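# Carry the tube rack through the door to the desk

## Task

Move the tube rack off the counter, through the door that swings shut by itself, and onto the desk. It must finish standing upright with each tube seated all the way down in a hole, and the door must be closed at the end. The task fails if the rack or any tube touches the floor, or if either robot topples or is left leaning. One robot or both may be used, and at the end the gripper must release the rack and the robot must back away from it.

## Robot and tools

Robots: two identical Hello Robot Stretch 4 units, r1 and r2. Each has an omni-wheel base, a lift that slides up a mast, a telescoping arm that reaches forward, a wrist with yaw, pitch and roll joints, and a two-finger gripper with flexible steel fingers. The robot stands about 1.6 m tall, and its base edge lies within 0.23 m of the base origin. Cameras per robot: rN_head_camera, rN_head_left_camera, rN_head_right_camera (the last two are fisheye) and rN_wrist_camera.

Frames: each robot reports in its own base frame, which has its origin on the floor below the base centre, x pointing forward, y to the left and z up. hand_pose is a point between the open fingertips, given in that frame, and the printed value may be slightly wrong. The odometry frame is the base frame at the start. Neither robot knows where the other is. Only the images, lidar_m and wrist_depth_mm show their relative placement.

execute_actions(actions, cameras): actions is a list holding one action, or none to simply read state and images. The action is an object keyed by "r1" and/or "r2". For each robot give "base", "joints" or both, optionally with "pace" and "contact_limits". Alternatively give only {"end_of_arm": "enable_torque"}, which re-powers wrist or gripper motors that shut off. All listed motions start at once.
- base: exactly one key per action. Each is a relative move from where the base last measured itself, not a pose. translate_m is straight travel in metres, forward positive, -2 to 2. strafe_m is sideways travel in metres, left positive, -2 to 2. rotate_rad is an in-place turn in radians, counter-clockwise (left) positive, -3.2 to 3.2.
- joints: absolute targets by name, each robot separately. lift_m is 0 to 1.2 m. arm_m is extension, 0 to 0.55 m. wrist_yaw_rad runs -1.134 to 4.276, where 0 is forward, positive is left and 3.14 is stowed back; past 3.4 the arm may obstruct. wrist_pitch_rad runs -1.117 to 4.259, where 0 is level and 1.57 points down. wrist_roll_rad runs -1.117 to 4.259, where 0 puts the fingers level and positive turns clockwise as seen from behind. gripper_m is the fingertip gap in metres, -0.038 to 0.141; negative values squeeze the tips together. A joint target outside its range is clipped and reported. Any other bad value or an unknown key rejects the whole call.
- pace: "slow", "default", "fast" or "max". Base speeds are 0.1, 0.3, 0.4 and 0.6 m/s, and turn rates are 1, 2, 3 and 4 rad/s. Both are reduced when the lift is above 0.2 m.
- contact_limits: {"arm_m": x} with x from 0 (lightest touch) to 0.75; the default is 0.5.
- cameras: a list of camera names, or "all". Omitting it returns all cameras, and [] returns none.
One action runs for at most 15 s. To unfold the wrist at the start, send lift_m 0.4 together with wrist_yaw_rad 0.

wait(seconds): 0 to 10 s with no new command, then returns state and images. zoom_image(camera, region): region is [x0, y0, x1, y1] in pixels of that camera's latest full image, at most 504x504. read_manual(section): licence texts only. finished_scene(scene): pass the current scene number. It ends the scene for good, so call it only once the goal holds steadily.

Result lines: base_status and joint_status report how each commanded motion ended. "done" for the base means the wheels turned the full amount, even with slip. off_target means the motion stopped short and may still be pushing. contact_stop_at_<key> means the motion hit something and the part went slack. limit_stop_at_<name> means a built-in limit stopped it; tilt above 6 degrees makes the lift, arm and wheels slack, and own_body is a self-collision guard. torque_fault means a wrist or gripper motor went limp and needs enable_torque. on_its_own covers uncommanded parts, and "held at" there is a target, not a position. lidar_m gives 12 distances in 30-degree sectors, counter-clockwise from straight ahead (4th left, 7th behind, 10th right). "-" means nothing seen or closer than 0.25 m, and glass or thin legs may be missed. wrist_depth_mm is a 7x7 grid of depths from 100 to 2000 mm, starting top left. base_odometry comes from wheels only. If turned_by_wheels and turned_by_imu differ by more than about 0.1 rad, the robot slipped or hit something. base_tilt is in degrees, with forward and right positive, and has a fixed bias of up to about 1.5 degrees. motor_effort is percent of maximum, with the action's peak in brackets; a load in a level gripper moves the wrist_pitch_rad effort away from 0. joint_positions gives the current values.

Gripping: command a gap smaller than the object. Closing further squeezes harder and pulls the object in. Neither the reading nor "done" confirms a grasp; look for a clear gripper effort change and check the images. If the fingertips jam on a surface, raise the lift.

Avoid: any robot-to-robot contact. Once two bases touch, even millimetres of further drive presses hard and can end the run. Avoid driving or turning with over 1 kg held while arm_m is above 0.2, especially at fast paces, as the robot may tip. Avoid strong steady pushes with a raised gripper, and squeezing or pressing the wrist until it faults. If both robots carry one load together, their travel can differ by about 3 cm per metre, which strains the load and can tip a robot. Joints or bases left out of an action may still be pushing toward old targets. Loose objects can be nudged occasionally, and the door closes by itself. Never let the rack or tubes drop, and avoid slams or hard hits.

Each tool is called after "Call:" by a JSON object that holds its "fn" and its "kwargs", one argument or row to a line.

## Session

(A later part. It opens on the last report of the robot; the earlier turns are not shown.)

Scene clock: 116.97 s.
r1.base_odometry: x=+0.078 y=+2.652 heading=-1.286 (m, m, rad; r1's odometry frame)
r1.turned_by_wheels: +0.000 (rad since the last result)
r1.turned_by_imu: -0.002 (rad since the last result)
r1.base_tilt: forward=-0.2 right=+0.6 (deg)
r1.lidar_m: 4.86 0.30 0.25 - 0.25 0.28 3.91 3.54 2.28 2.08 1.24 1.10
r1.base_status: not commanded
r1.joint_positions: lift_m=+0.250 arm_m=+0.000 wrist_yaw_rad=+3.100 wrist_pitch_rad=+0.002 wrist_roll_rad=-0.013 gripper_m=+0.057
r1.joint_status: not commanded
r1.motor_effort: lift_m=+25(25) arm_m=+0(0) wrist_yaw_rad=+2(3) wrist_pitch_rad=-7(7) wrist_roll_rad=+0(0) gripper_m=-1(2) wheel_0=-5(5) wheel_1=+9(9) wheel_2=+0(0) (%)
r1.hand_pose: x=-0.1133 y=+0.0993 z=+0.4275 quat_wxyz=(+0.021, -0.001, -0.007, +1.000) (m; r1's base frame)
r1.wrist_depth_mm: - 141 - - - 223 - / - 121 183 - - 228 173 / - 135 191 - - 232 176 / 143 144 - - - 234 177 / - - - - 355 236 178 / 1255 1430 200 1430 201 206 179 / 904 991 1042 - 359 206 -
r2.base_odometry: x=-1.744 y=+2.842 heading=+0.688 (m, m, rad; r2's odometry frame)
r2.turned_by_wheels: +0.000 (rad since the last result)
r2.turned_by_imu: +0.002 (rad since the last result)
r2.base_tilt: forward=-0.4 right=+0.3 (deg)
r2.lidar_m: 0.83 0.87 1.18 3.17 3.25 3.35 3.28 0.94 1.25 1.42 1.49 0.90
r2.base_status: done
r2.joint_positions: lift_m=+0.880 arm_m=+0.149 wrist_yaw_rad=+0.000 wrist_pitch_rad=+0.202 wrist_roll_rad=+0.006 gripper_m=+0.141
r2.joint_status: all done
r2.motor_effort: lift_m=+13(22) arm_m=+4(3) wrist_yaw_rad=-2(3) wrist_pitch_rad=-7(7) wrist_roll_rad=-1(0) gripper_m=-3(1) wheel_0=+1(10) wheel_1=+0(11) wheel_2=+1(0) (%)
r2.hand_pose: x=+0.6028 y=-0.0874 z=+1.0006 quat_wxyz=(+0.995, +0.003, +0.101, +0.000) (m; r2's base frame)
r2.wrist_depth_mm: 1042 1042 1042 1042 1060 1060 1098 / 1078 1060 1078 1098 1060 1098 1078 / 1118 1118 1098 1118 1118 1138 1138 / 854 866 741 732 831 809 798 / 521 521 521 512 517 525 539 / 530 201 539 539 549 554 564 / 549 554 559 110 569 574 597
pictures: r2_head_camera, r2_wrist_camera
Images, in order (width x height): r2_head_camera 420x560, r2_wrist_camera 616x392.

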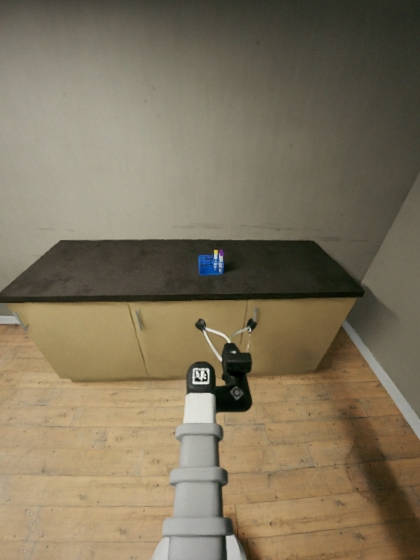

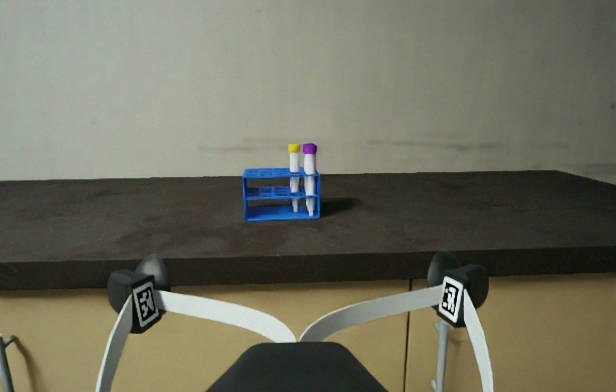

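Call:
{"fn": "execute_actions", "kwargs": {
  "actions": [
    {"r2":{"base":{"strafe_m":0.025}}}
  ],
  "cameras": []
}}

Call:
{"fn": "execute_actions", "kwargs": {
  "actions": [
    {"r2":{"base":{"translate_m":0.3},"joints":{"lift_m":0.845,"arm_m":0.05}}}
  ],
  "cameras": []
}}

Call:
{"fn": "execute_actions", "kwargs": {
  "actions": [
    {"r2":{"joints":{"arm_m":0.2}}}
  ],
  "cameras": ["r2_head_camera","r2_wrist_camera"]
}}

Scene clock: 123.07 s.
r1.base_odometry: x=+0.078 y=+2.652 heading=-1.286 (m, m, rad; r1's odometry frame)
r1.turned_by_wheels: +0.000 (rad since the last result)
r1.turned_by_imu: -0.002 (rad since the last result)
r1.base_tilt: forward=-0.2 right=+0.6 (deg)
r1.lidar_m: 4.86 0.28 0.25 - 0.25 0.28 3.91 3.57 2.27 2.09 1.23 1.11
r1.base_status: not commanded
r1.joint_positions: lift_m=+0.250 arm_m=+0.000 wrist_yaw_rad=+3.100 wrist_pitch_rad=+0.002 wrist_roll_rad=-0.013 gripper_m=+0.057
r1.joint_status: not commanded
r1.motor_effort: lift_m=+25(25) arm_m=+0(0) wrist_yaw_rad=+5(2) wrist_pitch_rad=-8(8) wrist_roll_rad=+0(0) gripper_m=-4(4) wheel_0=-5(5) wheel_1=+9(9) wheel_2=+1(0) (%)
r1.hand_pose: x=-0.1133 y=+0.0993 z=+0.4275 quat_wxyz=(+0.021, -0.001, -0.007, +1.000) (m; r1's base frame)
r1.wrist_depth_mm: - 140 - - - 224 - / - 122 182 - - 228 173 / - 135 191 - - 232 175 / 144 144 - - - 234 177 / - - - - 355 235 178 / 1308 1397 200 1397 200 206 178 / 917 976 1060 - 362 205 -
r2.base_odometry: x=-1.759 y=+2.861 heading=+0.688 (m, m, rad; r2's odometry frame)
r2.turned_by_wheels: +0.000 (rad since the last result)
r2.turned_by_imu: +0.002 (rad since the last result)
r2.base_tilt: forward=-0.2 right=+0.3 (deg)
r2.lidar_m: 0.84 0.87 1.16 3.14 3.24 3.36 3.28 0.95 1.21 1.45 1.51 0.89
r2.base_status: done
r2.joint_positions: lift_m=+0.880 arm_m=+0.149 wrist_yaw_rad=+0.000 wrist_pitch_rad=+0.202 wrist_roll_rad=+0.006 gripper_m=+0.141
r2.joint_status: not commanded
r2.motor_effort: lift_m=+13(13) arm_m=+4(4) wrist_yaw_rad=+0(1) wrist_pitch_rad=-7(7) wrist_roll_rad=-1(0) gripper_m=+3(0) wheel_0=+1(10) wheel_1=+1(9) wheel_2=+0(2) (%)
r2.hand_pose: x=+0.6028 y=-0.0874 z=+1.0006 quat_wxyz=(+0.995, +0.003, +0.101, +0.000) (m; r2's base frame)
r2.wrist_depth_mm: 1025 1042 1078 1060 1078 1042 1060 / 1060 1078 1098 1098 1098 1078 1118 / 1078 1098 1118 1118 1138 1118 1118 / 854 854 831 668 820 820 798 / 525 525 517 517 517 525 535 / 530 200 535 539 544 554 559 / 549 554 554 110 569 574 585
pictures: none
No camera images: the call's "cameras" was empty. Leave "cameras" out to get every camera's image.

Scene clock: 125.53 s.
r1.base_odometry: x=+0.078 y=+2.652 heading=-1.286 (m, m, rad; r1's odometry frame)
r1.turned_by_wheels: +0.000 (rad since the last result)
r1.turned_by_imu: -0.001 (rad since the last result)
r1.base_tilt: forward=-0.2 right=+0.6 (deg)
r1.lidar_m: 4.87 0.29 0.25 - 0.25 0.25 3.88 3.56 2.30 2.08 1.23 1.09
r1.base_status: not commanded
r1.joint_positions: lift_m=+0.250 arm_m=+0.000 wrist_yaw_rad=+3.100 wrist_pitch_rad=+0.002 wrist_roll_rad=-0.013 gripper_m=+0.057
r1.joint_status: not commanded
r1.motor_effort: lift_m=+25(25) arm_m=+0(0) wrist_yaw_rad=+3(4) wrist_pitch_rad=-8(8) wrist_roll_rad=+0(0) gripper_m=-3(2) wheel_0=-5(5) wheel_1=+9(9) wheel_2=+0(0) (%)
r1.hand_pose: x=-0.1133 y=+0.0993 z=+0.4275 quat_wxyz=(+0.021, -0.001, -0.007, +1.000) (m; r1's base frame)
r1.wrist_depth_mm: - 141 - - - 224 - / - 121 183 - - 228 173 / - 135 191 - - 230 176 / 144 144 - - - 234 177 / - - - - 353 236 179 / 1255 1430 200 1430 200 206 178 / 917 976 1060 - 357 206 -
r2.base_odometry: x=-1.528 y=+3.052 heading=+0.688 (m, m, rad; r2's odometry frame)
r2.turned_by_wheels: +0.000 (rad since the last result)
r2.turned_by_imu: +0.000 (rad since the last result)
r2.base_tilt: forward=-0.2 right=+0.2 (deg)
r2.lidar_m: 0.54 0.57 0.73 3.14 3.25 3.70 3.65 1.22 1.50 1.43 0.83 0.60
r2.base_status: done
r2.joint_positions: lift_m=+0.845 arm_m=+0.051 wrist_yaw_rad=+0.000 wrist_pitch_rad=+0.203 wrist_roll_rad=+0.006 gripper_m=+0.141
r2.joint_status: all done
r2.motor_effort: lift_m=+13(12) arm_m=-4(4) wrist_yaw_rad=-2(3) wrist_pitch_rad=-7(7) wrist_roll_rad=-1(0) gripper_m=+2(0) wheel_0=+2(6) wheel_1=+3(7) wheel_2=-1(12) (%)
r2.hand_pose: x=+0.5042 y=-0.0874 z=+0.9656 quat_wxyz=(+0.995, +0.003, +0.101, +0.000) (m; r2's base frame)
r2.wrist_depth_mm: 866 842 878 866 866 866 891 / 891 891 891 891 891 904 917 / 904 931 904 917 917 931 946 / 715 699 609 466 661 668 654 / 427 424 424 421 418 415 410 / 307 201 300 306 307 310 315 / 327 329 306 110 340 343 349
pictures: none
No camera images: the call's "cameras" was empty. Leave "cameras" out to get every camera's image.

Scene clock: 127.03 s.
r1.base_odometry: x=+0.078 y=+2.652 heading=-1.286 (m, m, rad; r1's odometry frame)
r1.turned_by_wheels: +0.000 (rad since the last result)
r1.turned_by_imu: -0.001 (rad since the last result)
r1.base_tilt: forward=-0.2 right=+0.6 (deg)
r1.lidar_m: 4.86 0.27 0.25 - 0.25 0.28 3.90 3.54 2.27 2.09 1.24 1.11
r1.base_status: not commanded
r1.joint_positions: lift_m=+0.250 arm_m=+0.000 wrist_yaw_rad=+3.100 wrist_pitch_rad=+0.002 wrist_roll_rad=-0.013 gripper_m=+0.057
r1.joint_status: not commanded
r1.motor_effort: lift_m=+25(25) arm_m=+0(0) wrist_yaw_rad=+4(4) wrist_pitch_rad=-7(10) wrist_roll_rad=+0(0) gripper_m=-6(3) wheel_0=-5(5) wheel_1=+9(9) wheel_2=+0(0) (%)
r1.hand_pose: x=-0.1133 y=+0.0993 z=+0.4275 quat_wxyz=(+0.021, -0.001, -0.007, +1.000) (m; r1's base frame)
r1.wrist_depth_mm: - 140 - - - 223 - / - 122 183 - - 228 174 / - 135 191 - - 231 175 / 144 144 - - - 233 177 / - - - - 355 234 178 / 1281 1430 199 1397 201 206 178 / 917 976 1042 - 359 205 -
r2.base_odometry: x=-1.528 y=+3.052 heading=+0.688 (m, m, rad; r2's odometry frame)
r2.turned_by_wheels: +0.000 (rad since the last result)
r2.turned_by_imu: +0.001 (rad since the last result)
r2.base_tilt: forward=-0.3 right=+0.3 (deg)
r2.lidar_m: 0.54 0.56 0.77 3.14 3.24 3.71 3.60 1.22 1.52 1.43 0.81 0.60
r2.base_status: not commanded
r2.joint_positions: lift_m=+0.845 arm_m=+0.199 wrist_yaw_rad=+0.000 wrist_pitch_rad=+0.202 wrist_roll_rad=+0.006 gripper_m=+0.141
r2.joint_status: all done
r2.motor_effort: lift_m=+13(13) arm_m=+4(4) wrist_yaw_rad=+0(2) wrist_pitch_rad=-7(8) wrist_roll_rad=+0(1) gripper_m=+0(2) wheel_0=+2(2) wheel_1=+3(3) wheel_2=+0(1) (%)
r2.hand_pose: x=+0.6528 y=-0.0874 z=+0.9656 quat_wxyz=(+0.995, +0.003, +0.101, +0.000) (m; r2's base frame)
r2.wrist_depth_mm: 715 715 741 732 732 741 741 / 741 741 759 750 759 750 759 / 759 768 768 768 778 778 778 / 699 699 609 343 668 661 661 / 424 424 384 342 410 410 410 / 306 201 273 304 272 270 297 / 238 228 237 110 236 234 233
pictures: r2_head_camera, r2_wrist_camera
Images, in order (width x height): r2_head_camera 420x560, r2_wrist_camera 616x392.

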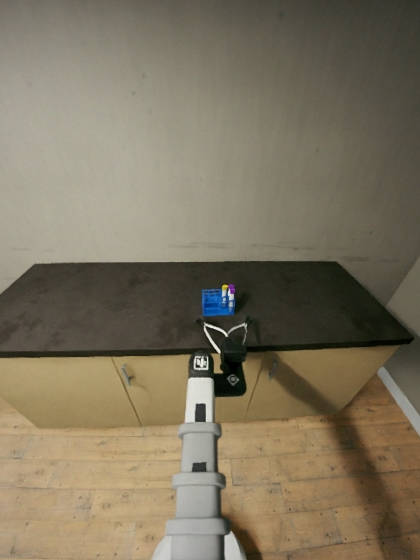

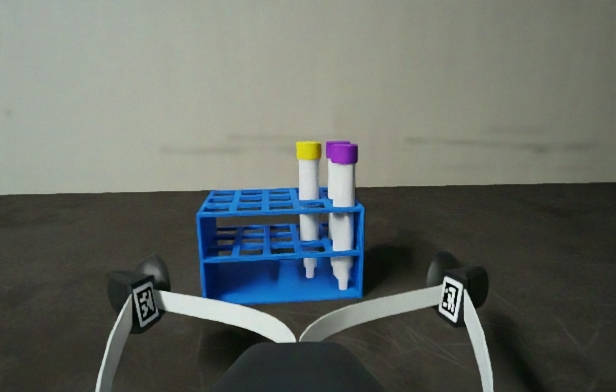

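Call:
{"fn": "execute_actions", "kwargs": {
  "actions": [
    {"r2":{"base":{"strafe_m":0.012},"pace":"slow","joints":{"lift_m":0.838,"arm_m":0.29}}}
  ],
  "cameras": ["r2_head_camera","r2_wrist_camera"]
}}

Scene clock: 131.00 s.
r1.base_odometry: x=+0.078 y=+2.652 heading=-1.286 (m, m, rad; r1's odometry frame)
r1.turned_by_wheels: +0.000 (rad since the last result)
r1.turned_by_imu: -0.002 (rad since the last result)
r1.base_tilt: forward=-0.1 right=+0.7 (deg)
r1.lidar_m: 4.84 0.28 0.25 - 0.25 0.28 3.89 3.54 2.26 2.08 1.23 1.10
r1.base_status: not commanded
r1.joint_positions: lift_m=+0.250 arm_m=+0.000 wrist_yaw_rad=+3.100 wrist_pitch_rad=+0.002 wrist_roll_rad=-0.013 gripper_m=+0.057
r1.joint_status: not commanded
r1.motor_effort: lift_m=+25(25) arm_m=+0(0) wrist_yaw_rad=+5(4) wrist_pitch_rad=-8(8) wrist_roll_rad=+0(1) gripper_m=-2(4) wheel_0=-5(5) wheel_1=+9(9) wheel_2=+0(0) (%)
r1.hand_pose: x=-0.1133 y=+0.0993 z=+0.4275 quat_wxyz=(+0.021, -0.001, -0.007, +1.000) (m; r1's base frame)
r1.wrist_depth_mm: - 140 - - - 224 - / - 122 183 - - 227 174 / - 135 191 - - 230 175 / 144 144 - - - 234 177 / - - - - 353 236 178 / 1308 1430 200 1397 200 206 178 / 904 960 1025 - 359 206 -
r2.base_odometry: x=-1.535 y=+3.061 heading=+0.688 (m, m, rad; r2's odometry frame)
r2.turned_by_wheels: +0.000 (rad since the last result)
r2.turned_by_imu: +0.002 (rad since the last result)
r2.base_tilt: forward=-0.3 right=+0.3 (deg)
r2.lidar_m: 0.55 0.57 0.77 3.13 3.24 3.69 3.63 1.22 1.52 1.45 0.83 0.59
r2.base_status: done
r2.joint_positions: lift_m=+0.838 arm_m=+0.289 wrist_yaw_rad=+0.000 wrist_pitch_rad=+0.202 wrist_roll_rad=+0.006 gripper_m=+0.141
r2.joint_status: all done
r2.motor_effort: lift_m=+13(12) arm_m=+4(5) wrist_yaw_rad=-1(2) wrist_pitch_rad=-7(7) wrist_roll_rad=-1(0) gripper_m=+3(3) wheel_0=-2(3) wheel_1=+5(6) wheel_2=+0(1) (%)
r2.hand_pose: x=+0.7428 y=-0.0874 z=+0.9587 quat_wxyz=(+0.995, +0.003, +0.101, +0.000) (m; r2's base frame)
r2.wrist_depth_mm: 634 640 640 640 640 647 647 / 654 654 654 668 668 668 668 / 676 683 676 676 676 699 691 / 691 683 691 279 508 634 627 / 407 404 258 248 222 394 389 / 293 201 236 236 223 257 283 / 227 218 223 110 226 223 222
pictures: r2_head_camera, r2_wrist_camera
Images, in order (width x height): r2_head_camera 420x560, r2_wrist_camera 616x392.

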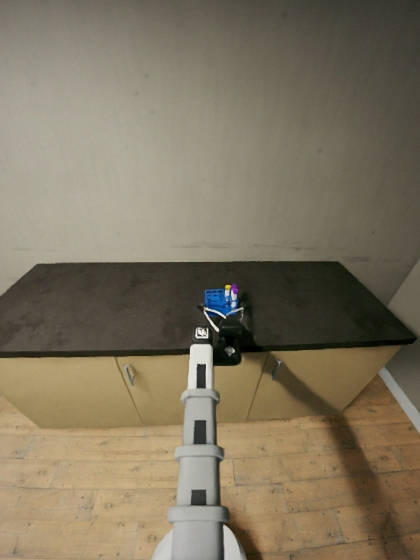

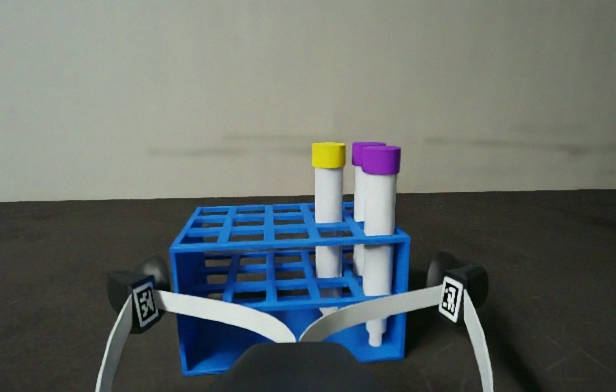

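Call:
{"fn": "execute_actions", "kwargs": {
  "actions": [
    {"r2":{"pace":"slow","joints":{"arm_m":0.34}}}
  ],
  "cameras": ["r2_wrist_camera"]
}}

Call:
{"fn": "execute_actions", "kwargs": {
  "actions": [
    {"r2":{"joints":{"gripper_m":0.06}}}
  ],
  "cameras": ["r2_wrist_camera"]
}}

Scene clock: 134.07 s.
r1.base_odometry: x=+0.078 y=+2.652 heading=-1.286 (m, m, rad; r1's odometry frame)
r1.turned_by_wheels: +0.000 (rad since the last result)
r1.turned_by_imu: -0.001 (rad since the last result)
r1.base_tilt: forward=-0.2 right=+0.7 (deg)
r1.lidar_m: 4.86 0.29 0.25 - 0.25 0.27 3.88 3.57 2.27 2.09 1.21 1.10
r1.base_status: not commanded
r1.joint_positions: lift_m=+0.250 arm_m=+0.000 wrist_yaw_rad=+3.100 wrist_pitch_rad=+0.002 wrist_roll_rad=-0.013 gripper_m=+0.057
r1.joint_status: not commanded
r1.motor_effort: lift_m=+24(24) arm_m=+0(0) wrist_yaw_rad=+4(3) wrist_pitch_rad=-8(7) wrist_roll_rad=-1(0) gripper_m=-5(5) wheel_0=-5(5) wheel_1=+8(9) wheel_2=+0(0) (%)
r1.hand_pose: x=-0.1133 y=+0.0993 z=+0.4275 quat_wxyz=(+0.021, -0.001, -0.007, +1.000) (m; r1's base frame)
r1.wrist_depth_mm: - 140 - - - 224 - / - 122 183 - - 228 173 / - 135 192 - - 232 176 / 144 145 - - - 234 177 / - - - - 355 236 178 / 1308 1430 200 1397 202 206 178 / 931 976 1042 - 359 205 -
r2.base_odometry: x=-1.535 y=+3.061 heading=+0.688 (m, m, rad; r2's odometry frame)
r2.turned_by_wheels: +0.000 (rad since the last result)
r2.turned_by_imu: +0.001 (rad since the last result)
r2.base_tilt: forward=-0.2 right=+0.4 (deg)
r2.lidar_m: 0.54 0.56 0.76 3.13 3.24 3.72 3.61 1.21 1.53 1.45 0.84 0.58
r2.base_status: not commanded
r2.joint_positions: lift_m=+0.838 arm_m=+0.339 wrist_yaw_rad=+0.000 wrist_pitch_rad=+0.202 wrist_roll_rad=+0.006 gripper_m=+0.141
r2.joint_status: all done
r2.motor_effort: lift_m=+13(13) arm_m=+4(4) wrist_yaw_rad=+0(2) wrist_pitch_rad=-7(6) wrist_roll_rad=-1(1) gripper_m=+2(1) wheel_0=-2(2) wheel_1=+5(5) wheel_2=+0(0) (%)
r2.hand_pose: x=+0.7928 y=-0.0874 z=+0.9587 quat_wxyz=(+0.995, +0.003, +0.101, +0.000) (m; r2's base frame)
r2.wrist_depth_mm: 585 591 603 591 597 603 615 / 609 615 615 615 615 621 627 / 621 621 627 627 627 634 647 / 640 640 647 569 221 654 654 / 404 404 230 226 205 392 389 / 291 197 223 222 200 256 283 / 227 218 222 110 213 223 222
pictures: r2_wrist_camera
Images, in order (width x height): r2_wrist_camera 616x392.

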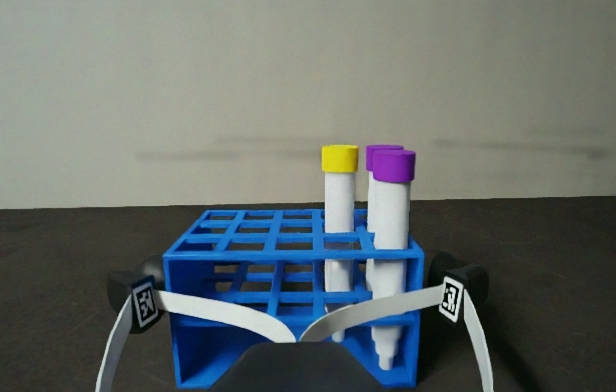

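Scene clock: 135.90 s.
r1.base_odometry: x=+0.078 y=+2.652 heading=-1.286 (m, m, rad; r1's odometry frame)
r1.turned_by_wheels: +0.000 (rad since the last result)
r1.turned_by_imu: -0.001 (rad since the last result)
r1.base_tilt: forward=-0.2 right=+0.6 (deg)
r1.lidar_m: 4.86 0.30 0.25 - 0.25 0.27 3.91 3.57 2.28 2.08 1.21 1.11
r1.base_status: not commanded
r1.joint_positions: lift_m=+0.250 arm_m=+0.000 wrist_yaw_rad=+3.100 wrist_pitch_rad=+0.002 wrist_roll_rad=-0.013 gripper_m=+0.057
r1.joint_status: not commanded
r1.motor_effort: lift_m=+25(24) arm_m=+0(0) wrist_yaw_rad=+2(4) wrist_pitch_rad=-8(8) wrist_roll_rad=+0(1) gripper_m=-4(2) wheel_0=-5(5) wheel_1=+9(9) wheel_2=+0(0) (%)
r1.hand_pose: x=-0.1133 y=+0.0993 z=+0.4275 quat_wxyz=(+0.021, -0.001, -0.007, +1.000) (m; r1's base frame)
r1.wrist_depth_mm: - 140 - - - 224 - / - 122 183 - - 228 173 / - 135 191 - - 230 176 / 144 145 - - - 232 177 / - - - - 355 235 178 / 1308 1397 200 1430 200 206 178 / 904 960 1042 - 362 206 -
r2.base_odometry: x=-1.535 y=+3.061 heading=+0.688 (m, m, rad; r2's odometry frame)
r2.turned_by_wheels: +0.000 (rad since the last result)
r2.turned_by_imu: +0.001 (rad since the last result)
r2.base_tilt: forward=-0.2 right=+0.2 (deg)
r2.lidar_m: 0.55 0.56 0.75 3.12 3.24 3.71 3.61 1.22 1.53 1.44 0.84 0.58
r2.base_status: not commanded
r2.joint_positions: lift_m=+0.838 arm_m=+0.339 wrist_yaw_rad=+0.000 wrist_pitch_rad=+0.203 wrist_roll_rad=+0.006 gripper_m=+0.061
r2.joint_status: all done
r2.motor_effort: lift_m=+13(13) arm_m=+4(5) wrist_yaw_rad=-3(1) wrist_pitch_rad=-9(10) wrist_roll_rad=+0(0) gripper_m=-30(32) wheel_0=-2(2) wheel_1=+5(5) wheel_2=+0(0) (%)
r2.hand_pose: x=+0.7927 y=-0.0874 z=+0.9584 quat_wxyz=(+0.995, +0.003, +0.101, +0.000) (m; r2's base frame)
r2.wrist_depth_mm: 585 591 591 597 591 597 609 / 609 615 609 615 615 621 627 / 634 627 634 634 627 634 640 / 640 647 647 569 200 654 615 / 402 399 213 206 182 389 387 / 290 177 202 212 185 179 281 / 216 216 198 110 195 222 202
pictures: r2_wrist_camera
Images, in order (width x height): r2_wrist_camera 616x392.

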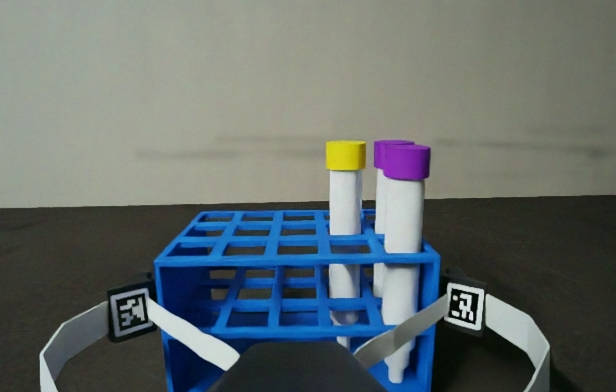

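Call:
{"fn": "execute_actions", "kwargs": {
  "actions": [
    {"r2":{"joints":{"gripper_m":0.05}}}
  ],
  "cameras": []
}}

Call:
{"fn": "execute_actions", "kwargs": {
  "actions": [
    {"r2":{"pace":"slow","joints":{"lift_m":0.89}}}
  ],
  "cameras": ["r2_wrist_camera","r2_head_camera"]
}}

Scene clock: 138.57 s.
r1.base_odometry: x=+0.078 y=+2.652 heading=-1.286 (m, m, rad; r1's odometry frame)
r1.turned_by_wheels: +0.000 (rad since the last result)
r1.turned_by_imu: -0.001 (rad since the last result)
r1.base_tilt: forward=-0.2 right=+0.7 (deg)
r1.lidar_m: 4.85 0.29 0.25 - 0.25 0.26 3.90 3.54 2.28 2.09 1.23 1.10
r1.base_status: not commanded
r1.joint_positions: lift_m=+0.250 arm_m=+0.000 wrist_yaw_rad=+3.100 wrist_pitch_rad=+0.002 wrist_roll_rad=-0.013 gripper_m=+0.057
r1.joint_status: not commanded
r1.motor_effort: lift_m=+25(25) arm_m=+0(0) wrist_yaw_rad=+3(4) wrist_pitch_rad=-10(7) wrist_roll_rad=+1(1) gripper_m=-3(5) wheel_0=-5(5) wheel_1=+9(8) wheel_2=+0(0) (%)
r1.hand_pose: x=-0.1133 y=+0.0993 z=+0.4275 quat_wxyz=(+0.021, -0.001, -0.007, +1.000) (m; r1's base frame)
r1.wrist_depth_mm: - 140 - - - 224 - / - 122 183 - - 228 174 / - 135 191 - - 231 176 / 143 144 - - - 233 178 / - - - - 357 235 178 / 1336 1464 200 1397 200 206 179 / 904 960 1025 - 362 206 -
r2.base_odometry: x=-1.535 y=+3.061 heading=+0.688 (m, m, rad; r2's odometry frame)
r2.turned_by_wheels: +0.000 (rad since the last result)
r2.turned_by_imu: +0.001 (rad since the last result)
r2.base_tilt: forward=-0.2 right=+0.3 (deg)
r2.lidar_m: 0.56 0.57 0.75 3.13 3.23 3.71 3.61 1.22 1.52 1.44 0.85 0.59
r2.base_status: not commanded
r2.joint_positions: lift_m=+0.838 arm_m=+0.339 wrist_yaw_rad=+0.000 wrist_pitch_rad=+0.203 wrist_roll_rad=+0.006 gripper_m=+0.051
r2.joint_status: all done
r2.motor_effort: lift_m=+13(13) arm_m=+4(4) wrist_yaw_rad=+0(4) wrist_pitch_rad=-10(10) wrist_roll_rad=-1(1) gripper_m=-32(32) wheel_0=-2(2) wheel_1=+5(5) wheel_2=+0(0) (%)
r2.hand_pose: x=+0.7927 y=-0.0874 z=+0.9584 quat_wxyz=(+0.995, +0.003, +0.101, +0.000) (m; r2's base frame)
r2.wrist_depth_mm: 585 591 597 597 597 603 603 / 603 615 615 621 621 621 621 / 627 627 627 634 634 640 640 / 634 634 640 564 197 654 621 / 402 402 212 202 177 392 384 / 289 175 203 208 183 178 282 / 207 216 198 110 191 222 207
pictures: none
No camera images: the call's "cameras" was empty. Leave "cameras" out to get every camera's image.

Scene clock: 139.87 s.
r1.base_odometry: x=+0.078 y=+2.652 heading=-1.286 (m, m, rad; r1's odometry frame)
r1.turned_by_wheels: +0.000 (rad since the last result)
r1.turned_by_imu: -0.001 (rad since the last result)
r1.base_tilt: forward=-0.2 right=+0.6 (deg)
r1.lidar_m: 4.85 0.29 0.25 - 0.25 0.26 3.91 3.57 2.27 2.08 1.23 1.09
r1.base_status: not commanded
r1.joint_positions: lift_m=+0.250 arm_m=+0.000 wrist_yaw_rad=+3.100 wrist_pitch_rad=+0.002 wrist_roll_rad=-0.013 gripper_m=+0.057
r1.joint_status: not commanded
r1.motor_effort: lift_m=+24(24) arm_m=+0(0) wrist_yaw_rad=+4(5) wrist_pitch_rad=-7(8) wrist_roll_rad=+0(1) gripper_m=-4(5) wheel_0=-5(5) wheel_1=+8(8) wheel_2=+1(0) (%)
r1.hand_pose: x=-0.1133 y=+0.0993 z=+0.4275 quat_wxyz=(+0.021, -0.001, -0.007, +1.000) (m; r1's base frame)
r1.wrist_depth_mm: - 140 - - - 224 - / - 122 183 - - 227 173 / - 135 192 - - 231 176 / 144 144 - - - 234 177 / - - - - 353 236 178 / 1308 1430 200 1397 201 206 178 / 891 991 1060 - 359 205 -
r2.base_odometry: x=-1.535 y=+3.061 heading=+0.688 (m, m, rad; r2's odometry frame)
r2.turned_by_wheels: +0.000 (rad since the last result)
r2.turned_by_imu: +0.000 (rad since the last result)
r2.base_tilt: forward=+0.0 right=+0.3 (deg)
r2.lidar_m: 0.55 0.56 0.75 3.12 3.24 3.70 3.61 1.20 1.52 1.44 0.81 0.59
r2.base_status: not commanded
r2.joint_positions: lift_m=+0.890 arm_m=+0.339 wrist_yaw_rad=+0.000 wrist_pitch_rad=+0.203 wrist_roll_rad=+0.006 gripper_m=+0.051
r2.joint_status: all done
r2.motor_effort: lift_m=+23(23) arm_m=+4(4) wrist_yaw_rad=+0(0) wrist_pitch_rad=-11(10) wrist_roll_rad=-1(1) gripper_m=-33(30) wheel_0=-2(2) wheel_1=+5(5) wheel_2=+0(0) (%)
r2.hand_pose: x=+0.7927 y=-0.0874 z=+1.0095 quat_wxyz=(+0.995, +0.003, +0.102, +0.000) (m; r2's base frame)
r2.wrist_depth_mm: 585 585 585 591 597 603 609 / 609 603 615 615 609 621 627 / 621 627 640 627 640 640 647 / 640 654 661 647 197 661 668 / 544 535 211 204 177 525 517 / 394 175 203 209 182 177 379 / 281 293 198 110 191 300 285
pictures: r2_head_camera, r2_wrist_camera
Images, in order (width x height): r2_head_camera 420x560, r2_wrist_camera 616x392.

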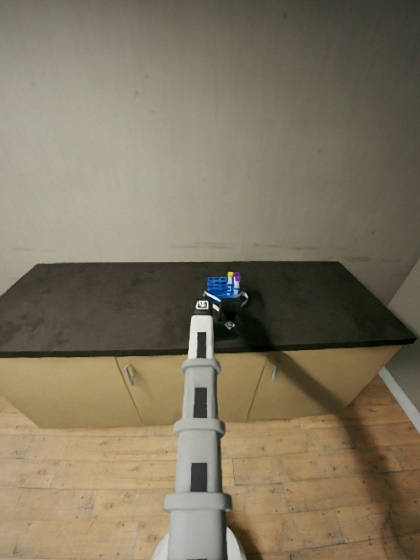

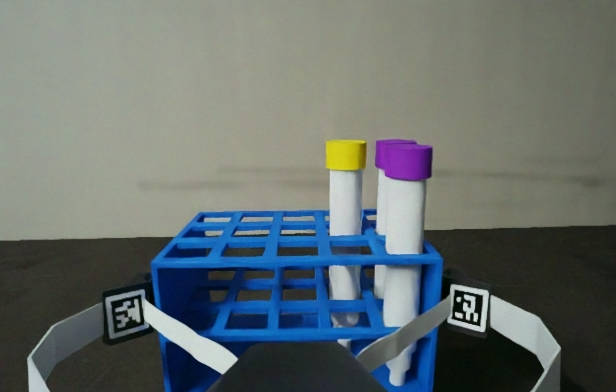

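Call:
{"fn": "execute_actions", "kwargs": {
  "actions": [
    {"r2":{"pace":"slow","joints":{"arm_m":0.0}}}
  ],
  "cameras": []
}}

Call:
{"fn": "execute_actions", "kwargs": {
  "actions": [
    {"r2":{"base":{"translate_m":-0.6}}}
  ],
  "cameras": []
}}

Call:
{"fn": "execute_actions", "kwargs": {
  "actions": [
    {"r2":{"base":{"strafe_m":0.2},"joints":{"lift_m":0.8}}}
  ],
  "cameras": []
}}

Call:
{"fn": "execute_actions", "kwargs": {
  "actions": [
    {"r2":{"base":{"translate_m":-2.0}}}
  ],
  "cameras": ["r2_wrist_camera","r2_head_camera","r2_head_left_camera"]
}}

Scene clock: 147.53 s.
r1.base_odometry: x=+0.078 y=+2.652 heading=-1.286 (m, m, rad; r1's odometry frame)
r1.turned_by_wheels: +0.000 (rad since the last result)
r1.turned_by_imu: -0.003 (rad since the last result)
r1.base_tilt: forward=-0.2 right=+0.6 (deg)
r1.lidar_m: 4.85 0.28 0.25 - 0.25 0.26 3.92 3.56 2.31 2.09 1.23 1.10
r1.base_status: not commanded
r1.joint_positions: lift_m=+0.250 arm_m=+0.000 wrist_yaw_rad=+3.100 wrist_pitch_rad=+0.002 wrist_roll_rad=-0.013 gripper_m=+0.057
r1.joint_status: not commanded
r1.motor_effort: lift_m=+25(24) arm_m=+0(0) wrist_yaw_rad=+3(4) wrist_pitch_rad=-11(10) wrist_roll_rad=-1(0) gripper_m=-3(3) wheel_0=-5(5) wheel_1=+9(9) wheel_2=+0(0) (%)
r1.hand_pose: x=-0.1133 y=+0.0993 z=+0.4275 quat_wxyz=(+0.021, -0.001, -0.007, +1.000) (m; r1's base frame)
r1.wrist_depth_mm: - 140 - - - 224 - / - 122 183 - - 229 174 / - 135 191 - - 231 176 / 144 144 - - - 234 178 / - - - - 353 235 178 / 1308 1397 200 1397 201 206 178 / 891 960 1042 - 362 205 -
r2.base_odometry: x=-1.535 y=+3.061 heading=+0.688 (m, m, rad; r2's odometry frame)
r2.turned_by_wheels: +0.000 (rad since the last result)
r2.turned_by_imu: +0.003 (rad since the last result)
r2.base_tilt: forward=-0.3 right=+0.3 (deg)
r2.lidar_m: 0.42 0.56 0.77 3.12 3.23 3.71 3.62 1.21 1.51 1.43 0.84 0.60
r2.base_status: not commanded
r2.joint_positions: lift_m=+0.890 arm_m=+0.001 wrist_yaw_rad=+0.000 wrist_pitch_rad=+0.204 wrist_roll_rad=+0.006 gripper_m=+0.051
r2.joint_status: all done
r2.motor_effort: lift_m=+23(23) arm_m=-4(4) wrist_yaw_rad=+0(3) wrist_pitch_rad=-11(10) wrist_roll_rad=-1(0) gripper_m=-30(35) wheel_0=-2(2) wheel_1=+5(5) wheel_2=+0(0) (%)
r2.hand_pose: x=+0.4542 y=-0.0874 z=+1.0095 quat_wxyz=(+0.995, +0.003, +0.102, +0.000) (m; r2's base frame)
r2.wrist_depth_mm: 891 917 917 917 917 931 917 / 917 931 946 946 917 946 946 / 946 960 976 976 976 991 976 / 891 891 891 778 197 854 842 / 549 549 212 204 177 535 535 / 397 176 203 209 182 177 384 / 351 362 197 110 191 404 407
pictures: none
No camera images: the call's "cameras" was empty. Leave "cameras" out to get every camera's image.

Scene clock: 151.03 s.
r1.base_odometry: x=+0.078 y=+2.652 heading=-1.286 (m, m, rad; r1's odometry frame)
r1.turned_by_wheels: +0.000 (rad since the last result)
r1.turned_by_imu: -0.001 (rad since the last result)
r1.base_tilt: forward=-0.2 right=+0.7 (deg)
r1.lidar_m: 4.86 0.30 0.25 - 0.25 0.26 3.92 3.55 2.30 2.09 1.22 1.10
r1.base_status: not commanded
r1.joint_positions: lift_m=+0.250 arm_m=+0.000 wrist_yaw_rad=+3.100 wrist_pitch_rad=+0.002 wrist_roll_rad=-0.013 gripper_m=+0.057
r1.joint_status: not commanded
r1.motor_effort: lift_m=+24(25) arm_m=+0(0) wrist_yaw_rad=+3(4) wrist_pitch_rad=-7(9) wrist_roll_rad=-1(0) gripper_m=-3(3) wheel_0=-5(5) wheel_1=+9(9) wheel_2=+0(1) (%)
r1.hand_pose: x=-0.1133 y=+0.0993 z=+0.4275 quat_wxyz=(+0.021, -0.001, -0.007, +1.000) (m; r1's base frame)
r1.wrist_depth_mm: - 140 - - - 224 - / - 122 183 - - 228 173 / - 135 191 - - 231 176 / 144 145 - - - 233 178 / - - - - 355 235 178 / 1281 1464 200 1366 200 206 178 / 917 976 1042 - 357 206 -
r2.base_odometry: x=-1.999 y=+2.680 heading=+0.688 (m, m, rad; r2's odometry frame)
r2.turned_by_wheels: +0.000 (rad since the last result)
r2.turned_by_imu: +0.003 (rad since the last result)
r2.base_tilt: forward=-0.2 right=+0.3 (deg)
r2.lidar_m: 0.41 1.17 2.51 3.10 3.21 3.08 2.96 0.71 0.73 1.46 1.50 1.21
r2.base_status: done
r2.joint_positions: lift_m=+0.890 arm_m=+0.001 wrist_yaw_rad=+0.000 wrist_pitch_rad=+0.204 wrist_roll_rad=+0.006 gripper_m=+0.051
r2.joint_status: not commanded
r2.motor_effort: lift_m=+23(23) arm_m=-4(4) wrist_yaw_rad=+0(4) wrist_pitch_rad=-11(11) wrist_roll_rad=+0(0) gripper_m=-32(32) wheel_0=-1(4) wheel_1=-2(8) wheel_2=+0(9) (%)
r2.hand_pose: x=+0.4541 y=-0.0874 z=+1.0095 quat_wxyz=(+0.995, +0.003, +0.102, +0.000) (m; r2's base frame)
r2.wrist_depth_mm: 1464 1397 1464 1464 1499 1464 1499 / 1464 1499 1499 1499 1576 1499 1537 / 1537 1537 1537 1576 1576 1576 1576 / 946 960 976 976 196 991 1008 / 976 960 212 202 176 1008 1025 / 1008 175 204 208 183 177 1060 / 1042 1042 198 110 191 1118 1118
pictures: none
No camera images: the call's "cameras" was empty. Leave "cameras" out to get every camera's image.

Scene clock: 152.97 s.
r1.base_odometry: x=+0.078 y=+2.652 heading=-1.286 (m, m, rad; r1's odometry frame)
r1.turned_by_wheels: +0.000 (rad since the last result)
r1.turned_by_imu: -0.001 (rad since the last result)
r1.base_tilt: forward=-0.2 right=+0.7 (deg)
r1.lidar_m: 4.85 0.30 0.25 - 0.25 0.27 3.90 3.57 2.29 2.08 1.23 1.10
r1.base_status: not commanded
r1.joint_positions: lift_m=+0.250 arm_m=+0.000 wrist_yaw_rad=+3.100 wrist_pitch_rad=+0.002 wrist_roll_rad=-0.013 gripper_m=+0.057
r1.joint_status: not commanded
r1.motor_effort: lift_m=+24(24) arm_m=+0(0) wrist_yaw_rad=+3(4) wrist_pitch_rad=-8(8) wrist_roll_rad=+0(1) gripper_m=-3(4) wheel_0=-5(5) wheel_1=+9(8) wheel_2=+0(0) (%)
r1.hand_pose: x=-0.1133 y=+0.0993 z=+0.4275 quat_wxyz=(+0.021, -0.001, -0.007, +1.000) (m; r1's base frame)
r1.wrist_depth_mm: - 140 - - - 224 - / - 122 183 - - 228 173 / - 135 191 - - 230 176 / 143 145 - - - 233 178 / - - - - 357 235 178 / 1308 1397 200 1397 201 205 177 / 917 991 1025 - 357 206 -
r2.base_odometry: x=-2.126 y=+2.834 heading=+0.688 (m, m, rad; r2's odometry frame)
r2.turned_by_wheels: +0.000 (rad since the last result)
r2.turned_by_imu: +0.001 (rad since the last result)
r2.base_tilt: forward=-0.3 right=+0.2 (deg)
r2.lidar_m: 0.41 1.18 2.50 2.90 3.00 3.08 2.97 1.05 0.86 1.66 1.73 0.43
r2.base_status: done
r2.joint_positions: lift_m=+0.800 arm_m=+0.001 wrist_yaw_rad=+0.000 wrist_pitch_rad=+0.204 wrist_roll_rad=+0.006 gripper_m=+0.051
r2.joint_status: all done
r2.motor_effort: lift_m=+13(20) arm_m=-4(4) wrist_yaw_rad=-4(0) wrist_pitch_rad=-11(10) wrist_roll_rad=+0(1) gripper_m=-32(30) wheel_0=-1(7) wheel_1=+0(10) wheel_2=+0(0) (%)
r2.hand_pose: x=+0.4541 y=-0.0874 z=+0.9203 quat_wxyz=(+0.995, +0.003, +0.102, +0.000) (m; r2's base frame)
r2.wrist_depth_mm: 1397 1430 1464 1464 1464 1430 1464 / 1464 1499 1499 1499 1499 1499 1499 / 1537 1366 1281 1229 1205 1160 1138 / 931 946 931 931 198 991 1008 / 960 960 211 202 178 1008 1008 / 991 176 203 208 183 177 1060 / 1008 1025 198 110 192 1060 1078
pictures: none
No camera images: the call's "cameras" was empty. Leave "cameras" out to get every camera's image.

Scene clock: 161.10 s.
r1.base_odometry: x=+0.078 y=+2.652 heading=-1.286 (m, m, rad; r1's odometry frame)
r1.turned_by_wheels: +0.000 (rad since the last result)
r1.turned_by_imu: -0.003 (rad since the last result)
r1.base_tilt: forward=-0.2 right=+0.6 (deg)
r1.lidar_m: 4.87 0.28 0.25 - 0.25 0.26 3.91 1.18 1.07 2.09 1.22 1.11
r1.base_status: not commanded
r1.joint_positions: lift_m=+0.250 arm_m=+0.000 wrist_yaw_rad=+3.100 wrist_pitch_rad=+0.002 wrist_roll_rad=-0.013 gripper_m=+0.057
r1.joint_status: not commanded
r1.motor_effort: lift_m=+25(25) arm_m=+0(0) wrist_yaw_rad=+4(3) wrist_pitch_rad=-9(10) wrist_roll_rad=+1(1) gripper_m=-3(4) wheel_0=-5(5) wheel_1=+9(9) wheel_2=+1(0) (%)
r1.hand_pose: x=-0.1133 y=+0.0993 z=+0.4275 quat_wxyz=(+0.021, -0.001, -0.007, +1.000) (m; r1's base frame)
r1.wrist_depth_mm: - 140 - - - 224 - / - 122 183 - - 228 174 / - 135 191 - - 231 176 / 144 144 - - - 233 177 / - - - - 355 236 179 / 1281 1397 200 1397 201 206 178 / 917 991 1042 - 359 205 -
r2.base_odometry: x=-3.671 y=+1.565 heading=+0.688 (m, m, rad; r2's odometry frame)
r2.turned_by_wheels: +0.000 (rad since the last result)
r2.turned_by_imu: +0.010 (rad since the last result)
r2.base_tilt: forward=-0.2 right=+0.3 (deg)
r2.lidar_m: 0.41 3.93 3.00 2.87 1.37 0.98 0.87 0.95 1.36 1.68 1.39 0.43
r2.base_status: done
r2.joint_positions: lift_m=+0.800 arm_m=+0.001 wrist_yaw_rad=+0.000 wrist_pitch_rad=+0.204 wrist_roll_rad=+0.006 gripper_m=+0.051
r2.joint_status: not commanded
r2.motor_effort: lift_m=+14(14) arm_m=-4(4) wrist_yaw_rad=-2(2) wrist_pitch_rad=-10(10) wrist_roll_rad=+0(0) gripper_m=-32(32) wheel_0=-1(6) wheel_1=-4(8) wheel_2=-1(8) (%)
r2.hand_pose: x=+0.4541 y=-0.0874 z=+0.9202 quat_wxyz=(+0.995, +0.003, +0.102, +0.000) (m; r2's base frame)
r2.wrist_depth_mm: - - - - - - 1098 / - - - - - - 1118 / - - - - - - 1138 / - - - - 198 - 1182 / - - 211 204 178 - 1229 / - 175 204 208 183 177 1008 / 1464 1537 197 110 192 1336 1138
pictures: r2_head_camera, r2_head_left_camera, r2_wrist_camera
Images, in order (width x height): r2_head_camera 420x560, r2_head_left_camera 420x672, r2_wrist_camera 616x392.

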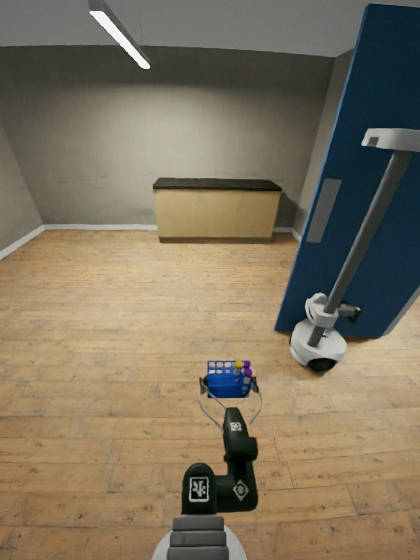

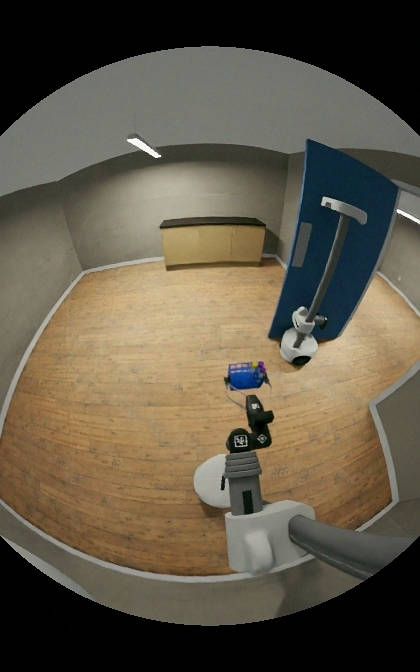

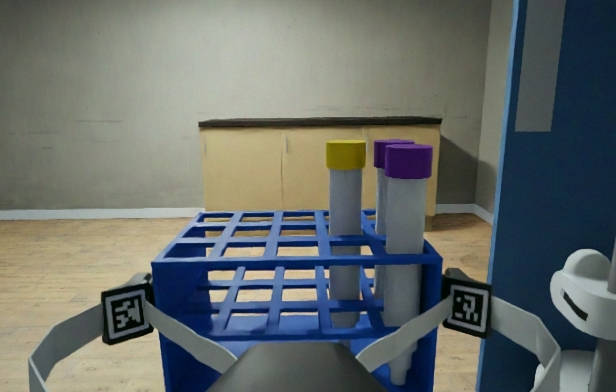

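Call:
{"fn": "execute_actions", "kwargs": {
  "actions": [
    {"r2":{"base":{"strafe_m":-0.15}}}
  ],
  "cameras": []
}}

Call:
{"fn": "execute_actions", "kwargs": {
  "actions": [
    {"r2":{"base":{"rotate_rad":1.54},"pace":"slow"}}
  ],
  "cameras": []
}}

Call:
{"fn": "execute_actions", "kwargs": {
  "actions": [
    {"r2":{"base":{"translate_m":-0.6}}}
  ],
  "cameras": []
}}

Call:
{"fn": "execute_actions", "kwargs": {
  "actions": [
    {"r2":{"base":{"rotate_rad":0.795},"pace":"slow"}}
  ],
  "cameras": []
}}

Call:
{"fn": "execute_actions", "kwargs": {
  "actions": [
    {"r2":{"base":{"translate_m":-0.8}}}
  ],
  "cameras": ["r2_head_right_camera","r2_head_left_camera","r1_head_right_camera"]
}}

Scene clock: 167.47 s.
r1.base_odometry: x=+0.078 y=+2.652 heading=-1.286 (m, m, rad; r1's odometry frame)
r1.turned_by_wheels: +0.000 (rad since the last result)
r1.turned_by_imu: -0.002 (rad since the last result)
r1.base_tilt: forward=-0.1 right=+0.7 (deg)
r1.lidar_m: 4.86 0.28 0.25 - 0.25 0.27 3.90 3.56 0.99 2.07 1.21 1.12
r1.base_status: not commanded
r1.joint_positions: lift_m=+0.250 arm_m=+0.000 wrist_yaw_rad=+3.100 wrist_pitch_rad=+0.002 wrist_roll_rad=-0.013 gripper_m=+0.057
r1.joint_status: not commanded
r1.motor_effort: lift_m=+25(25) arm_m=+0(0) wrist_yaw_rad=+3(4) wrist_pitch_rad=-7(8) wrist_roll_rad=+0(1) gripper_m=-5(3) wheel_0=-5(5) wheel_1=+9(9) wheel_2=+0(0) (%)
r1.hand_pose: x=-0.1133 y=+0.0993 z=+0.4275 quat_wxyz=(+0.021, -0.001, -0.007, +1.000) (m; r1's base frame)
r1.wrist_depth_mm: - 141 - - - 224 - / - 122 183 - - 228 173 / - 135 191 - - 230 176 / 144 144 - - - 234 177 / - - - - 355 234 178 / 1308 1464 200 1397 200 206 178 / 904 976 1042 - 359 206 -
r2.base_odometry: x=-3.576 y=+1.449 heading=+0.687 (m, m, rad; r2's odometry frame)
r2.turned_by_wheels: +0.000 (rad since the last result)
r2.turned_by_imu: +0.002 (rad since the last result)
r2.base_tilt: forward=-0.2 right=+0.2 (deg)
r2.lidar_m: 0.42 3.26 3.17 3.02 1.35 0.99 0.87 0.93 1.35 1.55 1.89 0.44
r2.base_status: done
r2.joint_positions: lift_m=+0.800 arm_m=+0.001 wrist_yaw_rad=+0.000 wrist_pitch_rad=+0.204 wrist_roll_rad=+0.006 gripper_m=+0.051
r2.joint_status: not commanded
r2.motor_effort: lift_m=+14(14) arm_m=-4(4) wrist_yaw_rad=-3(2) wrist_pitch_rad=-10(10) wrist_roll_rad=-1(0) gripper_m=-30(33) wheel_0=+1(12) wheel_1=-3(11) wheel_2=+0(1) (%)
r2.hand_pose: x=+0.4541 y=-0.0874 z=+0.9202 quat_wxyz=(+0.995, +0.003, +0.102, +0.000) (m; r2's base frame)
r2.wrist_depth_mm: - - - - - 1098 1060 / - - - - - 1118 1118 / - - - - - 1182 991 / - - - - 197 1205 1025 / - - 211 204 178 1229 946 / - 175 203 208 183 177 917 / 1464 1499 197 110 192 1308 1118
pictures: none
No camera images: the call's "cameras" was empty. Leave "cameras" out to get every camera's image.

Scene clock: 170.30 s.
r1.base_odometry: x=+0.078 y=+2.652 heading=-1.286 (m, m, rad; r1's odometry frame)
r1.turned_by_wheels: +0.000 (rad since the last result)
r1.turned_by_imu: -0.001 (rad since the last result)
r1.base_tilt: forward=-0.1 right=+0.6 (deg)
r1.lidar_m: 4.86 0.28 0.25 - 0.25 0.27 3.90 3.56 1.21 2.08 1.24 1.09
r1.base_status: not commanded
r1.joint_positions: lift_m=+0.250 arm_m=+0.000 wrist_yaw_rad=+3.100 wrist_pitch_rad=+0.002 wrist_roll_rad=-0.013 gripper_m=+0.057
r1.joint_status: not commanded
r1.motor_effort: lift_m=+25(24) arm_m=+0(0) wrist_yaw_rad=+2(4) wrist_pitch_rad=-8(8) wrist_roll_rad=+0(0) gripper_m=-3(5) wheel_0=-5(5) wheel_1=+9(9) wheel_2=+0(0) (%)
r1.hand_pose: x=-0.1133 y=+0.0993 z=+0.4275 quat_wxyz=(+0.021, -0.001, -0.007, +1.000) (m; r1's base frame)
r1.wrist_depth_mm: - 140 - - - 224 - / - 122 183 - - 227 173 / - 135 191 - - 231 176 / 144 145 - - - 235 177 / - - - - 353 236 178 / 1308 1430 200 1366 200 206 177 / 917 976 1060 - 357 206 -
r2.base_odometry: x=-3.576 y=+1.449 heading=+2.227 (m, m, rad; r2's odometry frame)
r2.turned_by_wheels: +1.539 (rad since the last result)
r2.turned_by_imu: +1.577 (rad since the last result)
r2.base_tilt: forward=-0.2 right=+0.3 (deg)
r2.lidar_m: 0.42 1.40 0.98 0.87 0.90 1.28 1.53 1.91 1.24 3.15 3.26 0.44
r2.base_status: done
r2.joint_positions: lift_m=+0.800 arm_m=+0.001 wrist_yaw_rad=+0.000 wrist_pitch_rad=+0.204 wrist_roll_rad=+0.006 gripper_m=+0.051
r2.joint_status: not commanded
r2.motor_effort: lift_m=+14(14) arm_m=-4(4) wrist_yaw_rad=-2(1) wrist_pitch_rad=-10(10) wrist_roll_rad=+0(0) gripper_m=-31(33) wheel_0=-4(9) wheel_1=-3(7) wheel_2=-3(9) (%)
r2.hand_pose: x=+0.4541 y=-0.0874 z=+0.9202 quat_wxyz=(+0.995, +0.003, +0.102, +0.000) (m; r2's base frame)
r2.wrist_depth_mm: 1661 - - - - - - / 1661 - - - - - - / 1576 - - - - - - / 1618 - - - 196 - - / 1618 - 212 203 177 - - / 1464 175 204 209 182 177 1983 / 1397 1537 198 110 193 1537 1499
pictures: none
No camera images: the call's "cameras" was empty. Leave "cameras" out to get every camera's image.

Scene clock: 173.77 s.
r1.base_odometry: x=+0.078 y=+2.652 heading=-1.286 (m, m, rad; r1's odometry frame)
r1.turned_by_wheels: +0.000 (rad since the last result)
r1.turned_by_imu: -0.001 (rad since the last result)
r1.base_tilt: forward=-0.2 right=+0.6 (deg)
r1.lidar_m: 4.86 0.29 0.25 - 0.25 0.27 3.90 3.57 1.17 1.01 1.24 1.10
r1.base_status: not commanded
r1.joint_positions: lift_m=+0.250 arm_m=+0.000 wrist_yaw_rad=+3.100 wrist_pitch_rad=+0.002 wrist_roll_rad=-0.013 gripper_m=+0.057
r1.joint_status: not commanded
r1.motor_effort: lift_m=+25(25) arm_m=+0(0) wrist_yaw_rad=+4(3) wrist_pitch_rad=-8(9) wrist_roll_rad=+1(1) gripper_m=-3(6) wheel_0=-5(5) wheel_1=+9(9) wheel_2=+0(0) (%)
r1.hand_pose: x=-0.1133 y=+0.0993 z=+0.4275 quat_wxyz=(+0.021, -0.001, -0.007, +1.000) (m; r1's base frame)
r1.wrist_depth_mm: - 140 - - - 224 - / - 121 183 - - 227 173 / - 135 191 - - 232 175 / 144 144 - - - 233 177 / - - - - 355 235 178 / 1308 1430 200 1397 201 206 178 / 917 960 1060 - 357 206 -
r2.base_odometry: x=-3.210 y=+0.973 heading=+2.226 (m, m, rad; r2's odometry frame)
r2.turned_by_wheels: +0.000 (rad since the last result)
r2.turned_by_imu: +0.003 (rad since the last result)
r2.base_tilt: forward=-0.2 right=+0.3 (deg)
r2.lidar_m: 0.40 1.34 0.91 0.85 0.94 1.01 0.95 0.97 1.05 1.02 3.28 0.45
r2.base_status: done
r2.joint_positions: lift_m=+0.800 arm_m=+0.001 wrist_yaw_rad=+0.000 wrist_pitch_rad=+0.204 wrist_roll_rad=+0.006 gripper_m=+0.051
r2.joint_status: not commanded
r2.motor_effort: lift_m=+14(14) arm_m=-4(4) wrist_yaw_rad=-1(1) wrist_pitch_rad=-10(11) wrist_roll_rad=-1(0) gripper_m=-33(29) wheel_0=-2(6) wheel_1=-1(8) wheel_2=+0(10) (%)
r2.hand_pose: x=+0.4541 y=-0.0874 z=+0.9202 quat_wxyz=(+0.995, +0.003, +0.102, +0.000) (m; r2's base frame)
r2.wrist_depth_mm: 1576 - - - - - - / 1576 - - - - - - / 1618 - - - - - - / 1576 - - - 197 - - / 1576 - 211 203 177 - - / 1499 176 203 208 183 177 1983 / 1336 1499 197 110 192 1576 1464
pictures: none
No camera images: the call's "cameras" was empty. Leave "cameras" out to get every camera's image.

Scene clock: 175.83 s.
r1.base_odometry: x=+0.078 y=+2.652 heading=-1.286 (m, m, rad; r1's odometry frame)
r1.turned_by_wheels: +0.000 (rad since the last result)
r1.turned_by_imu: -0.001 (rad since the last result)
r1.base_tilt: forward=-0.1 right=+0.6 (deg)
r1.lidar_m: 4.85 0.29 0.25 - 0.25 0.27 3.91 3.57 1.46 0.99 1.24 1.11
r1.base_status: not commanded
r1.joint_positions: lift_m=+0.250 arm_m=+0.000 wrist_yaw_rad=+3.100 wrist_pitch_rad=+0.002 wrist_roll_rad=-0.013 gripper_m=+0.057
r1.joint_status: not commanded
r1.motor_effort: lift_m=+24(25) arm_m=+0(0) wrist_yaw_rad=+2(3) wrist_pitch_rad=-8(7) wrist_roll_rad=+1(0) gripper_m=-4(4) wheel_0=-5(5) wheel_1=+9(9) wheel_2=+1(1) (%)
r1.hand_pose: x=-0.1133 y=+0.0993 z=+0.4275 quat_wxyz=(+0.021, -0.001, -0.007, +1.000) (m; r1's base frame)
r1.wrist_depth_mm: - 140 - - - 224 - / - 121 183 - - 229 174 / - 135 191 - - 231 175 / 144 144 - - - 234 177 / - - - - 353 235 177 / 1281 1430 200 1366 200 206 178 / 917 976 1042 - 359 205 -
r2.base_odometry: x=-3.210 y=+0.973 heading=+3.021 (m, m, rad; r2's odometry frame)
r2.turned_by_wheels: +0.794 (rad since the last result)
r2.turned_by_imu: +0.814 (rad since the last result)
r2.base_tilt: forward=-0.1 right=+0.2 (deg)
r2.lidar_m: 0.41 0.86 0.85 1.03 0.95 0.94 1.57 1.00 1.17 4.27 3.64 0.44
r2.base_status: done
r2.joint_positions: lift_m=+0.800 arm_m=+0.001 wrist_yaw_rad=+0.000 wrist_pitch_rad=+0.204 wrist_roll_rad=+0.006 gripper_m=+0.051
r2.joint_status: not commanded
r2.motor_effort: lift_m=+14(14) arm_m=-4(4) wrist_yaw_rad=-1(1) wrist_pitch_rad=-11(11) wrist_roll_rad=-1(1) gripper_m=-35(31) wheel_0=-4(7) wheel_1=-5(7) wheel_2=-2(6) (%)
r2.hand_pose: x=+0.4541 y=-0.0874 z=+0.9202 quat_wxyz=(+0.995, +0.003, +0.102, +0.000) (m; r2's base frame)
r2.wrist_depth_mm: 661 768 891 1098 1430 - - / 668 788 917 1138 1464 - - / 683 798 931 1118 1397 - - / 691 798 946 1098 199 - - / 707 809 211 204 177 - - / 707 176 204 210 183 177 1983 / 699 842 198 110 193 1576 1499
pictures: none
No camera images: the call's "cameras" was empty. Leave "cameras" out to get every camera's image.

Scene clock: 179.97 s.
r1.base_odometry: x=+0.078 y=+2.652 heading=-1.286 (m, m, rad; r1's odometry frame)
r1.turned_by_wheels: +0.000 (rad since the last result)
r1.turned_by_imu: -0.002 (rad since the last result)
r1.base_tilt: forward=-0.2 right=+0.6 (deg)
r1.lidar_m: 4.86 0.29 0.25 - 0.25 0.27 3.90 3.57 2.28 0.73 0.52 0.56
r1.base_status: not commanded
r1.joint_positions: lift_m=+0.250 arm_m=+0.000 wrist_yaw_rad=+3.100 wrist_pitch_rad=+0.002 wrist_roll_rad=-0.013 gripper_m=+0.057
r1.joint_status: not commanded
r1.motor_effort: lift_m=+25(25) arm_m=+0(0) wrist_yaw_rad=+3(4) wrist_pitch_rad=-8(7) wrist_roll_rad=+1(0) gripper_m=-4(4) wheel_0=-5(5) wheel_1=+9(9) wheel_2=+0(0) (%)
r1.hand_pose: x=-0.1133 y=+0.0993 z=+0.4275 quat_wxyz=(+0.021, -0.001, -0.007, +1.000) (m; r1's base frame)
r1.wrist_depth_mm: - 140 - - - 224 - / - 122 183 - - 227 173 / - 135 191 - - 230 176 / 144 144 - - - 233 177 / - - - - 355 235 178 / 1336 1464 200 1366 200 206 178 / 917 960 1008 - 359 206 -
r2.base_odometry: x=-2.416 y=+0.876 heading=+3.020 (m, m, rad; r2's odometry frame)
r2.turned_by_wheels: +0.000 (rad since the last result)
r2.turned_by_imu: +0.004 (rad since the last result)
r2.base_tilt: forward=-0.2 right=+0.4 (deg)
r2.lidar_m: 0.39 1.46 0.83 0.43 0.41 4.52 0.95 0.78 0.52 0.51 4.23 0.44
r2.base_status: done
r2.joint_positions: lift_m=+0.800 arm_m=+0.001 wrist_yaw_rad=+0.000 wrist_pitch_rad=+0.204 wrist_roll_rad=+0.006 gripper_m=+0.051
r2.joint_status: not commanded
r2.motor_effort: lift_m=+14(14) arm_m=-4(4) wrist_yaw_rad=-1(2) wrist_pitch_rad=-10(10) wrist_roll_rad=-1(1) gripper_m=-30(34) wheel_0=-1(7) wheel_1=-2(8) wheel_2=-2(8) (%)
r2.hand_pose: x=+0.4541 y=-0.0874 z=+0.9202 quat_wxyz=(+0.995, +0.003, +0.102, +0.000) (m; r2's base frame)
r2.wrist_depth_mm: 1078 1281 1537 1863 - - - / 1138 1281 1537 1863 - - - / 1138 1308 1576 1863 - - - / 1160 1366 1661 1863 196 - - / 1182 1397 212 203 177 - - / 1205 175 203 209 182 177 - / 1160 1397 197 110 191 1576 1499
pictures: r1_head_right_camera, r2_head_left_camera, r2_head_right_camera
Images, in order (width x height): r1_head_right_camera 420x672, r2_head_left_camera 420x672, r2_head_right_camera 420x672.

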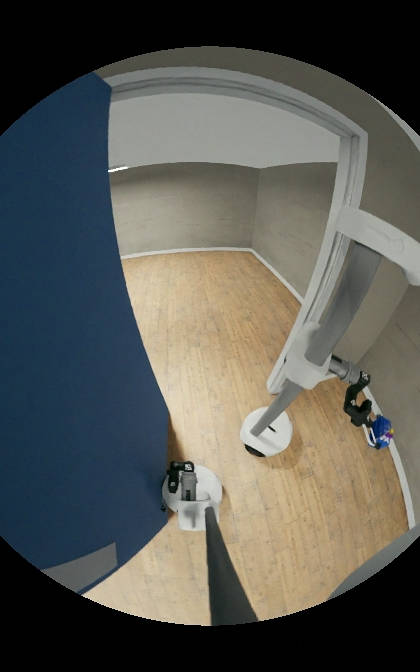

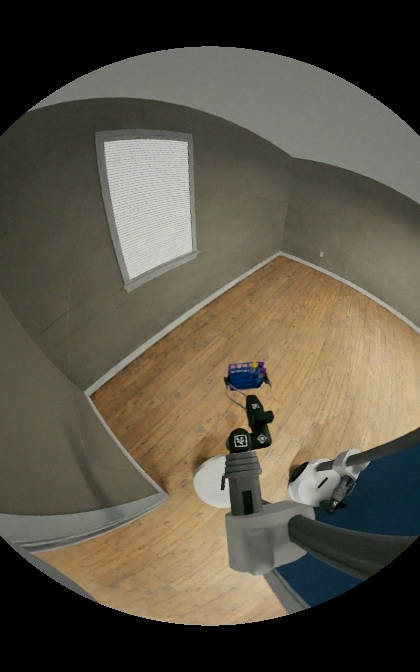

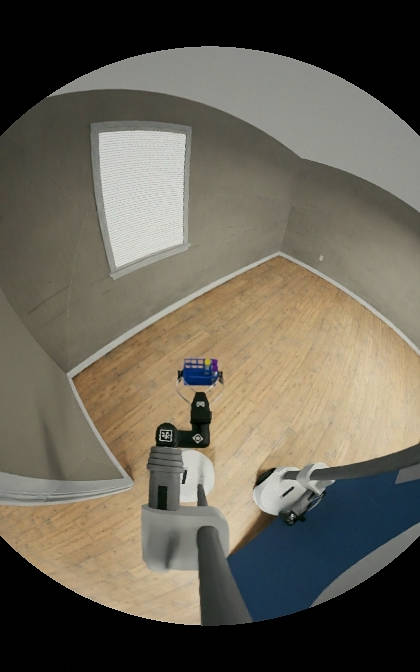

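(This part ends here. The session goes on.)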